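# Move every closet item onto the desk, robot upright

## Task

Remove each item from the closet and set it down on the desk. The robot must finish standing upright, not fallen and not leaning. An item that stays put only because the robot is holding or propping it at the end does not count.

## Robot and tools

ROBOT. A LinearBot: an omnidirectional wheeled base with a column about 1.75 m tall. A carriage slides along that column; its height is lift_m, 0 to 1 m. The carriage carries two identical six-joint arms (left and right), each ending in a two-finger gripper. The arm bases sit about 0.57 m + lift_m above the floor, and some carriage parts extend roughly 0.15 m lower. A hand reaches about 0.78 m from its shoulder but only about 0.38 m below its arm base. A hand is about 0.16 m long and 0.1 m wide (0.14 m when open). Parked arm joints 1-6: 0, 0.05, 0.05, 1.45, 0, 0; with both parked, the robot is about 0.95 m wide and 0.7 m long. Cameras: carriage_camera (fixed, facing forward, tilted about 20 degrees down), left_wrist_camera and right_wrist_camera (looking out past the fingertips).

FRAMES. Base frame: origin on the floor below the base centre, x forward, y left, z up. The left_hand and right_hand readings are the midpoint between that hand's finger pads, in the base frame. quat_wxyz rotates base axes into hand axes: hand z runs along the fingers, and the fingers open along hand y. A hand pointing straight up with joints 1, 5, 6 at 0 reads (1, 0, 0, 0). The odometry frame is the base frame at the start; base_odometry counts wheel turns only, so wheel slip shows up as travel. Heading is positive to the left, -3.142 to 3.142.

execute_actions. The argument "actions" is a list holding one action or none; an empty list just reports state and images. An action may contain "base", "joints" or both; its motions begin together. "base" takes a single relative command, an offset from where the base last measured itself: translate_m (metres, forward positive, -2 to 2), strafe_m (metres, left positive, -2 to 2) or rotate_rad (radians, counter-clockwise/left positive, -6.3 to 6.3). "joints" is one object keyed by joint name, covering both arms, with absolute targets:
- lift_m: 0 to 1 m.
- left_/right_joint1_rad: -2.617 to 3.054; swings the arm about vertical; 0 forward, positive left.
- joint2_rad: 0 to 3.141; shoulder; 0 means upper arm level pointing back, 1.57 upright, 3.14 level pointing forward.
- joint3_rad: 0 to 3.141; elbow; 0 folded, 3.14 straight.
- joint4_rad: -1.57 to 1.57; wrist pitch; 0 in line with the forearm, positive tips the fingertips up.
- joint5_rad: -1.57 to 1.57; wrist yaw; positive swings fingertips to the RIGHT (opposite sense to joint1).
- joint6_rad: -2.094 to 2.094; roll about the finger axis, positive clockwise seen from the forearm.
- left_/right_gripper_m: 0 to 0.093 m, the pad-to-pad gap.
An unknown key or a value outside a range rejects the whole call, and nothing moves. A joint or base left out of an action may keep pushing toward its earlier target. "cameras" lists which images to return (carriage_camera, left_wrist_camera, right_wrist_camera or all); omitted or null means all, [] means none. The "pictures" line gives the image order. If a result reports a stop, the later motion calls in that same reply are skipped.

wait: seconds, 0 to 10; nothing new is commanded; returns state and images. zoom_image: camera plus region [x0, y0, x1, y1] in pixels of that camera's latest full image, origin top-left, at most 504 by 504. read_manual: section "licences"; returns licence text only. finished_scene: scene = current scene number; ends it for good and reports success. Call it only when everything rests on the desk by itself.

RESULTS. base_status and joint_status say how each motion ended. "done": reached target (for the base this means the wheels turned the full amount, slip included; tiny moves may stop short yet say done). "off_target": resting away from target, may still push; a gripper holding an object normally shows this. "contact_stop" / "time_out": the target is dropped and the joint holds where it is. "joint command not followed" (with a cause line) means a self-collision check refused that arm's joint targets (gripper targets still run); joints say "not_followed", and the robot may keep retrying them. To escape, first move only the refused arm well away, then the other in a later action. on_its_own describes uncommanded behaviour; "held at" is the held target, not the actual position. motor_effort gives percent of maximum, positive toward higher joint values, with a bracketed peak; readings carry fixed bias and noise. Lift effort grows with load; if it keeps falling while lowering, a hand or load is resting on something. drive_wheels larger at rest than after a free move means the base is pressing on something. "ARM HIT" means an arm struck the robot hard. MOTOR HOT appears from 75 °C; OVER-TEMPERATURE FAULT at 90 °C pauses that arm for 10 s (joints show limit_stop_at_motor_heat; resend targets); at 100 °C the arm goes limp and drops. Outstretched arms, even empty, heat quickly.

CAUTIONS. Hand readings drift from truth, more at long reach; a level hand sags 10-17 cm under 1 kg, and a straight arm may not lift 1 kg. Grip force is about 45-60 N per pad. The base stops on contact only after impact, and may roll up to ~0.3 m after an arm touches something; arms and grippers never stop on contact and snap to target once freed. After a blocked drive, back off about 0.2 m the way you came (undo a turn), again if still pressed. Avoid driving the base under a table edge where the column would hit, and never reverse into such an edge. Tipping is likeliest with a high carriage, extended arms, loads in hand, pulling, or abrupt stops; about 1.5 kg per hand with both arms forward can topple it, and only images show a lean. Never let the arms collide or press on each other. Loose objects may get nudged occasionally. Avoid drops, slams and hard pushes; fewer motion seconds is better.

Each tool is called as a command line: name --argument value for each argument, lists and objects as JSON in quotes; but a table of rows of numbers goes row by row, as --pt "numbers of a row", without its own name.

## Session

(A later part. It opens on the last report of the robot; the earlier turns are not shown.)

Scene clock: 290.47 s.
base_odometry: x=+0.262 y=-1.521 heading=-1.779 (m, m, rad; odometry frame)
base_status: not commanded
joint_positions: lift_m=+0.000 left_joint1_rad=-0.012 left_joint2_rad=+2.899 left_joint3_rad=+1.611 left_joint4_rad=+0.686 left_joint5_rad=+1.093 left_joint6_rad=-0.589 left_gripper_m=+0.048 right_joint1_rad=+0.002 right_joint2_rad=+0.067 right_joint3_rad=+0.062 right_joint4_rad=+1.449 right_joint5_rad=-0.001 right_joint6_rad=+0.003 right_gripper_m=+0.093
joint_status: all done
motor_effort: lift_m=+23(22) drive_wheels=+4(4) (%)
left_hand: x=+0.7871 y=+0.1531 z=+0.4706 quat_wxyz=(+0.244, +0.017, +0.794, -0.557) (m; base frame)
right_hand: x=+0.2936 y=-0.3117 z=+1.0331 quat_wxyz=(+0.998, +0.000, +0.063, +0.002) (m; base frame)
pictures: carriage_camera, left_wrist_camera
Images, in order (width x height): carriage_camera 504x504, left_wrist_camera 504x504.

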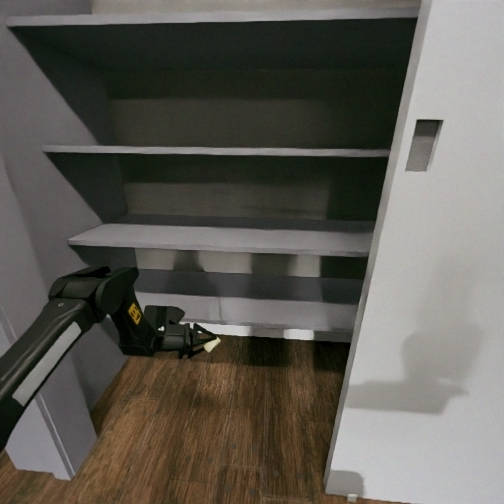

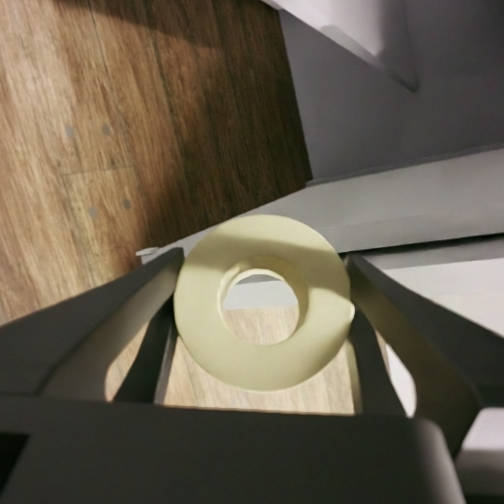

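execute_actions --actions '[{"base":{"translate_m":-0.5},"joints":{"left_joint5_rad":0,"left_joint6_rad":0}}]' --cameras '[]'

execute_actions --actions '[{"joints":{"left_joint2_rad":0.6,"left_joint3_rad":0.5,"left_joint4_rad":-0.47,"lift_m":0.1}}]' --cameras '[]'

execute_actions --actions '[{"base":{"rotate_rad":-2.97},"joints":{"lift_m":0.26}}]' --cameras '[]'

execute_actions --actions '[{"base":{"translate_m":1.5},"joints":{"left_joint2_rad":1.4,"left_joint3_rad":1.22,"left_joint4_rad":-0.47}}]' --cameras '["left_wrist_camera","carriage_camera"]'

Scene clock: 296.27 s.
base_odometry: x=+0.365 y=-1.031 heading=-1.778 (m, m, rad; odometry frame)
base_status: done
joint_positions: lift_m=+0.000 left_joint1_rad=-0.012 left_joint2_rad=+2.899 left_joint3_rad=+1.611 left_joint4_rad=+0.690 left_joint5_rad=+0.006 left_joint6_rad=-0.010 left_gripper_m=+0.048 right_joint1_rad=+0.002 right_joint2_rad=+0.067 right_joint3_rad=+0.062 right_joint4_rad=+1.448 right_joint5_rad=-0.001 right_joint6_rad=+0.003 right_gripper_m=+0.093
joint_status: all done
motor_effort: lift_m=+26(22) drive_wheels=-7(15) (%)
left_hand: x=+0.8659 y=+0.3039 z=+0.4188 quat_wxyz=(+0.467, +0.002, +0.884, -0.008) (m; base frame)
right_hand: x=+0.2937 y=-0.3117 z=+1.0331 quat_wxyz=(+0.998, +0.000, +0.063, +0.002) (m; base frame)
pictures: none
No camera images: the call's "cameras" was empty. Leave "cameras" out to get every camera's image.

Scene clock: 298.43 s.
base_odometry: x=+0.365 y=-1.031 heading=-1.778 (m, m, rad; odometry frame)
base_status: not commanded
joint_positions: lift_m=+0.100 left_joint1_rad=-0.012 left_joint2_rad=+0.615 left_joint3_rad=+0.519 left_joint4_rad=-0.468 left_joint5_rad=+0.006 left_joint6_rad=-0.010 left_gripper_m=+0.048 right_joint1_rad=+0.002 right_joint2_rad=+0.067 right_joint3_rad=+0.062 right_joint4_rad=+1.448 right_joint5_rad=-0.001 right_joint6_rad=+0.003 right_gripper_m=+0.093
joint_status: all done
motor_effort: lift_m=+21(25) drive_wheels=-6(7) (%)
left_hand: x=+0.5226 y=+0.3079 z=+0.8702 quat_wxyz=(+0.483, +0.002, +0.876, -0.008) (m; base frame)
right_hand: x=+0.2937 y=-0.3117 z=+1.1332 quat_wxyz=(+0.998, +0.000, +0.063, +0.002) (m; base frame)
pictures: none
No camera images: the call's "cameras" was empty. Leave "cameras" out to get every camera's image.

Scene clock: 302.60 s.
base_odometry: x=+0.365 y=-1.031 heading=+1.536 (m, m, rad; odometry frame)
base_status: done
joint_positions: lift_m=+0.260 left_joint1_rad=-0.012 left_joint2_rad=+0.614 left_joint3_rad=+0.516 left_joint4_rad=-0.468 left_joint5_rad=+0.001 left_joint6_rad=-0.010 left_gripper_m=+0.048 right_joint1_rad=+0.002 right_joint2_rad=+0.067 right_joint3_rad=+0.062 right_joint4_rad=+1.446 right_joint5_rad=-0.001 right_joint6_rad=+0.003 right_gripper_m=+0.093
joint_status: all done
motor_effort: lift_m=+22(25) drive_wheels=+3(13) (%)
left_hand: x=+0.5222 y=+0.3086 z=+1.0286 quat_wxyz=(+0.481, +0.001, +0.876, -0.006) (m; base frame)
right_hand: x=+0.2944 y=-0.3117 z=+1.2930 quat_wxyz=(+0.998, +0.000, +0.065, +0.002) (m; base frame)
pictures: none
No camera images: the call's "cameras" was empty. Leave "cameras" out to get every camera's image.

Scene clock: 307.90 s.
base_odometry: x=+0.420 y=+0.468 heading=+1.535 (m, m, rad; odometry frame)
base_status: done
joint_positions: lift_m=+0.260 left_joint1_rad=-0.012 left_joint2_rad=+1.386 left_joint3_rad=+1.200 left_joint4_rad=-0.465 left_joint5_rad=+0.001 left_joint6_rad=-0.010 left_gripper_m=+0.048 right_joint1_rad=+0.002 right_joint2_rad=+0.067 right_joint3_rad=+0.062 right_joint4_rad=+1.447 right_joint5_rad=-0.001 right_joint6_rad=+0.003 right_gripper_m=+0.093
joint_status: all done
motor_effort: lift_m=+22(25) drive_wheels=-8(19) (%)
left_hand: x=+0.6797 y=+0.3068 z=+1.0965 quat_wxyz=(+0.444, +0.001, +0.896, -0.005) (m; base frame)
right_hand: x=+0.2942 y=-0.3117 z=+1.2930 quat_wxyz=(+0.998, +0.000, +0.064, +0.002) (m; base frame)
pictures: carriage_camera, left_wrist_camera
Images, in order (width x height): carriage_camera 504x504, left_wrist_camera 504x504.

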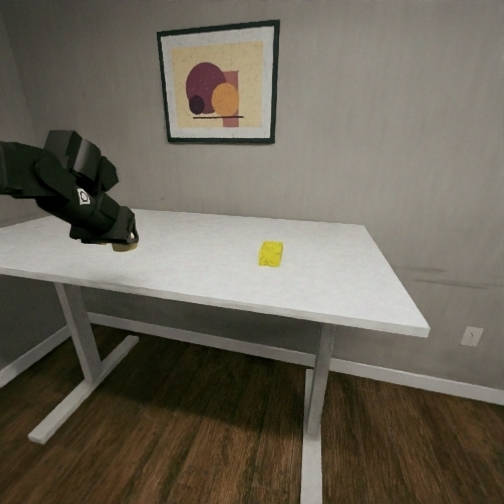

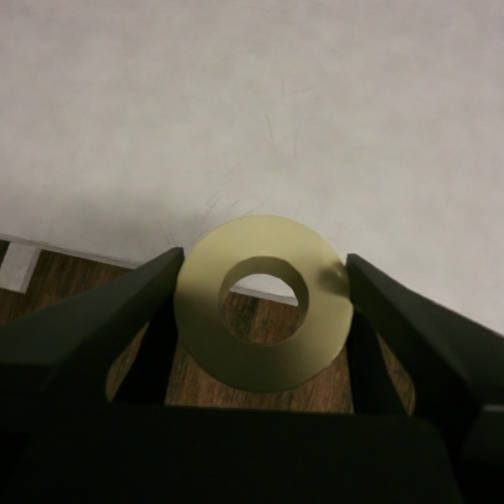

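execute_actions --actions '[{"base":{"translate_m":0.16},"joints":{"left_joint2_rad":1.8,"left_joint3_rad":1.62}}]' --cameras '[]'

execute_actions --actions '[{"joints":{"lift_m":0.155}}]' --cameras '["left_wrist_camera","carriage_camera"]'

Scene clock: 311.07 s.
base_odometry: x=+0.426 y=+0.628 heading=+1.534 (m, m, rad; odometry frame)
base_status: done
joint_positions: lift_m=+0.260 left_joint1_rad=-0.012 left_joint2_rad=+1.790 left_joint3_rad=+1.595 left_joint4_rad=-0.468 left_joint5_rad=+0.001 left_joint6_rad=-0.010 left_gripper_m=+0.048 right_joint1_rad=+0.002 right_joint2_rad=+0.067 right_joint3_rad=+0.062 right_joint4_rad=+1.448 right_joint5_rad=-0.001 right_joint6_rad=+0.003 right_gripper_m=+0.093
joint_status: all done
motor_effort: lift_m=+22(24) drive_wheels=-7(14) (%)
left_hand: x=+0.7839 y=+0.3056 z=+1.0902 quat_wxyz=(+0.438, +0.001, +0.899, -0.005) (m; base frame)
right_hand: x=+0.2940 y=-0.3117 z=+1.2930 quat_wxyz=(+0.998, +0.000, +0.064, +0.002) (m; base frame)
pictures: none
No camera images: the call's "cameras" was empty. Leave "cameras" out to get every camera's image.

Scene clock: 312.03 s.
base_odometry: x=+0.426 y=+0.628 heading=+1.534 (m, m, rad; odometry frame)
base_status: not commanded
joint_positions: lift_m=+0.155 left_joint1_rad=-0.012 left_joint2_rad=+1.790 left_joint3_rad=+1.609 left_joint4_rad=-0.470 left_joint5_rad=+0.001 left_joint6_rad=-0.010 left_gripper_m=+0.048 right_joint1_rad=+0.002 right_joint2_rad=+0.067 right_joint3_rad=+0.062 right_joint4_rad=+1.448 right_joint5_rad=+0.000 right_joint6_rad=+0.003 right_gripper_m=+0.093
joint_status: all done
motor_effort: lift_m=+22(25) drive_wheels=-6(7) (%)
left_hand: x=+0.7855 y=+0.3056 z=+0.9910 quat_wxyz=(+0.444, +0.001, +0.896, -0.005) (m; base frame)
right_hand: x=+0.2939 y=-0.3118 z=+1.1880 quat_wxyz=(+0.998, +0.000, +0.064, +0.002) (m; base frame)
pictures: carriage_camera, left_wrist_camera
Images, in order (width x height): carriage_camera 504x504, left_wrist_camera 504x504.

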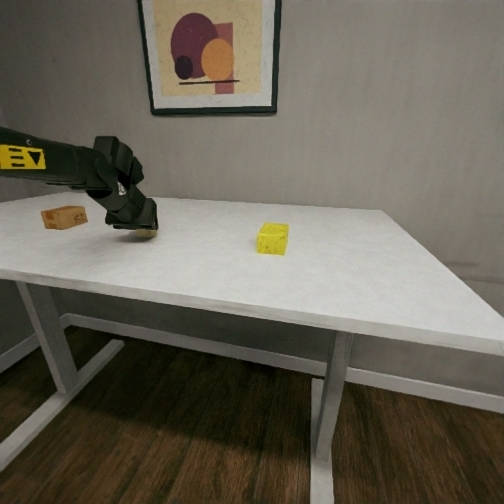

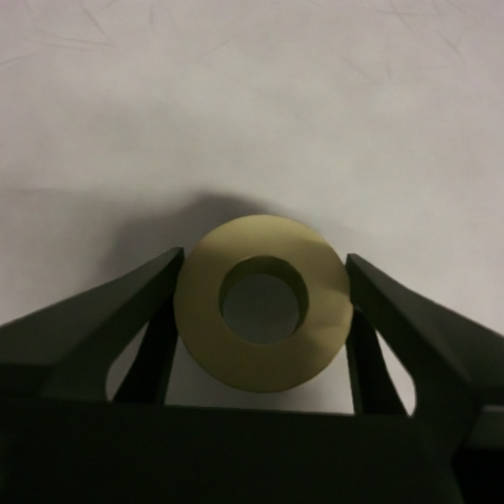

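execute_actions --actions '[{"joints":{"lift_m":0.14}}]' --cameras '[]'

execute_actions --actions '[{"joints":{"left_gripper_m":0.093}}]' --cameras '[]'

execute_actions --actions '[{"joints":{"lift_m":0.2}}]' --cameras '["left_wrist_camera","carriage_camera"]'

Scene clock: 313.80 s.
base_odometry: x=+0.426 y=+0.628 heading=+1.534 (m, m, rad; odometry frame)
base_status: not commanded
joint_positions: lift_m=+0.140 left_joint1_rad=-0.012 left_joint2_rad=+1.790 left_joint3_rad=+1.614 left_joint4_rad=-0.446 left_joint5_rad=+0.002 left_joint6_rad=-0.011 left_gripper_m=+0.048 right_joint1_rad=+0.002 right_joint2_rad=+0.067 right_joint3_rad=+0.061 right_joint4_rad=+1.448 right_joint5_rad=+0.000 right_joint6_rad=+0.003 right_gripper_m=+0.093
joint_status: all done
motor_effort: lift_m=+23(23) drive_wheels=-6(4) (%)
left_hand: x=+0.7897 y=+0.3055 z=+0.9831 quat_wxyz=(+0.457, +0.001, +0.890, -0.006) (m; base frame)
right_hand: x=+0.2942 y=-0.3118 z=+1.1727 quat_wxyz=(+0.998, +0.000, +0.064, +0.002) (m; base frame)
pictures: none
No camera images: the call's "cameras" was empty. Leave "cameras" out to get every camera's image.

Scene clock: 314.47 s.
base_odometry: x=+0.426 y=+0.628 heading=+1.534 (m, m, rad; odometry frame)
base_status: not commanded
joint_positions: lift_m=+0.140 left_joint1_rad=-0.012 left_joint2_rad=+1.790 left_joint3_rad=+1.614 left_joint4_rad=-0.449 left_joint5_rad=+0.002 left_joint6_rad=-0.011 left_gripper_m=+0.093 right_joint1_rad=+0.002 right_joint2_rad=+0.067 right_joint3_rad=+0.061 right_joint4_rad=+1.448 right_joint5_rad=+0.000 right_joint6_rad=+0.003 right_gripper_m=+0.093
joint_status: all done
motor_effort: lift_m=+23(23) drive_wheels=+3(6) (%)
left_hand: x=+0.7893 y=+0.3055 z=+0.9825 quat_wxyz=(+0.455, +0.001, +0.890, -0.006) (m; base frame)
right_hand: x=+0.2942 y=-0.3118 z=+1.1727 quat_wxyz=(+0.998, +0.000, +0.064, +0.002) (m; base frame)
pictures: none
No camera images: the call's "cameras" was empty. Leave "cameras" out to get every camera's image.

Scene clock: 315.23 s.
base_odometry: x=+0.426 y=+0.628 heading=+1.534 (m, m, rad; odometry frame)
base_status: not commanded
joint_positions: lift_m=+0.200 left_joint1_rad=-0.012 left_joint2_rad=+1.791 left_joint3_rad=+1.614 left_joint4_rad=-0.457 left_joint5_rad=+0.002 left_joint6_rad=-0.011 left_gripper_m=+0.093 right_joint1_rad=+0.002 right_joint2_rad=+0.067 right_joint3_rad=+0.061 right_joint4_rad=+1.448 right_joint5_rad=+0.000 right_joint6_rad=+0.003 right_gripper_m=+0.093
joint_status: all done
motor_effort: lift_m=+22(30) drive_wheels=+3(4) (%)
left_hand: x=+0.7881 y=+0.3055 z=+1.0407 quat_wxyz=(+0.451, +0.001, +0.892, -0.006) (m; base frame)
right_hand: x=+0.2942 y=-0.3118 z=+1.2327 quat_wxyz=(+0.998, +0.000, +0.064, +0.002) (m; base frame)
pictures: carriage_camera, left_wrist_camera
Images, in order (width x height): carriage_camera 504x504, left_wrist_camera 504x504.

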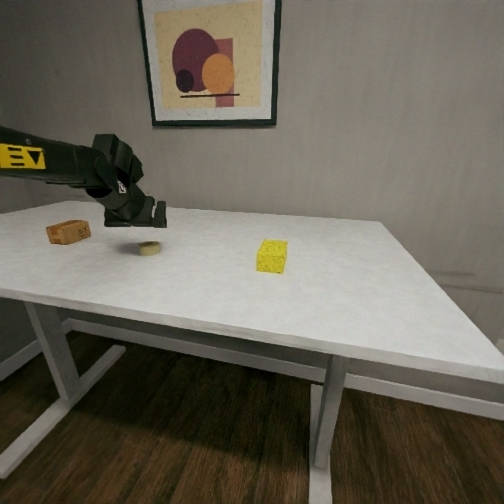

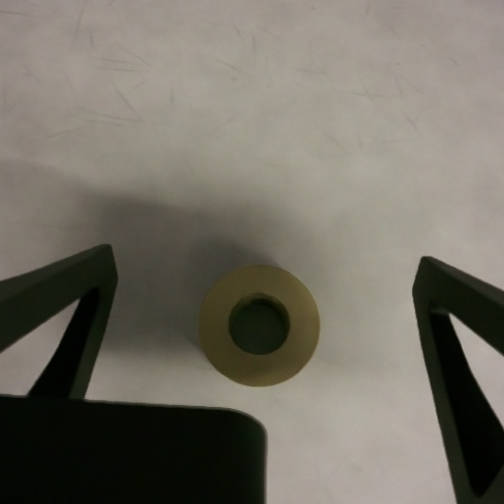

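finished_scene --scene 1

The scene is finished: the task was done.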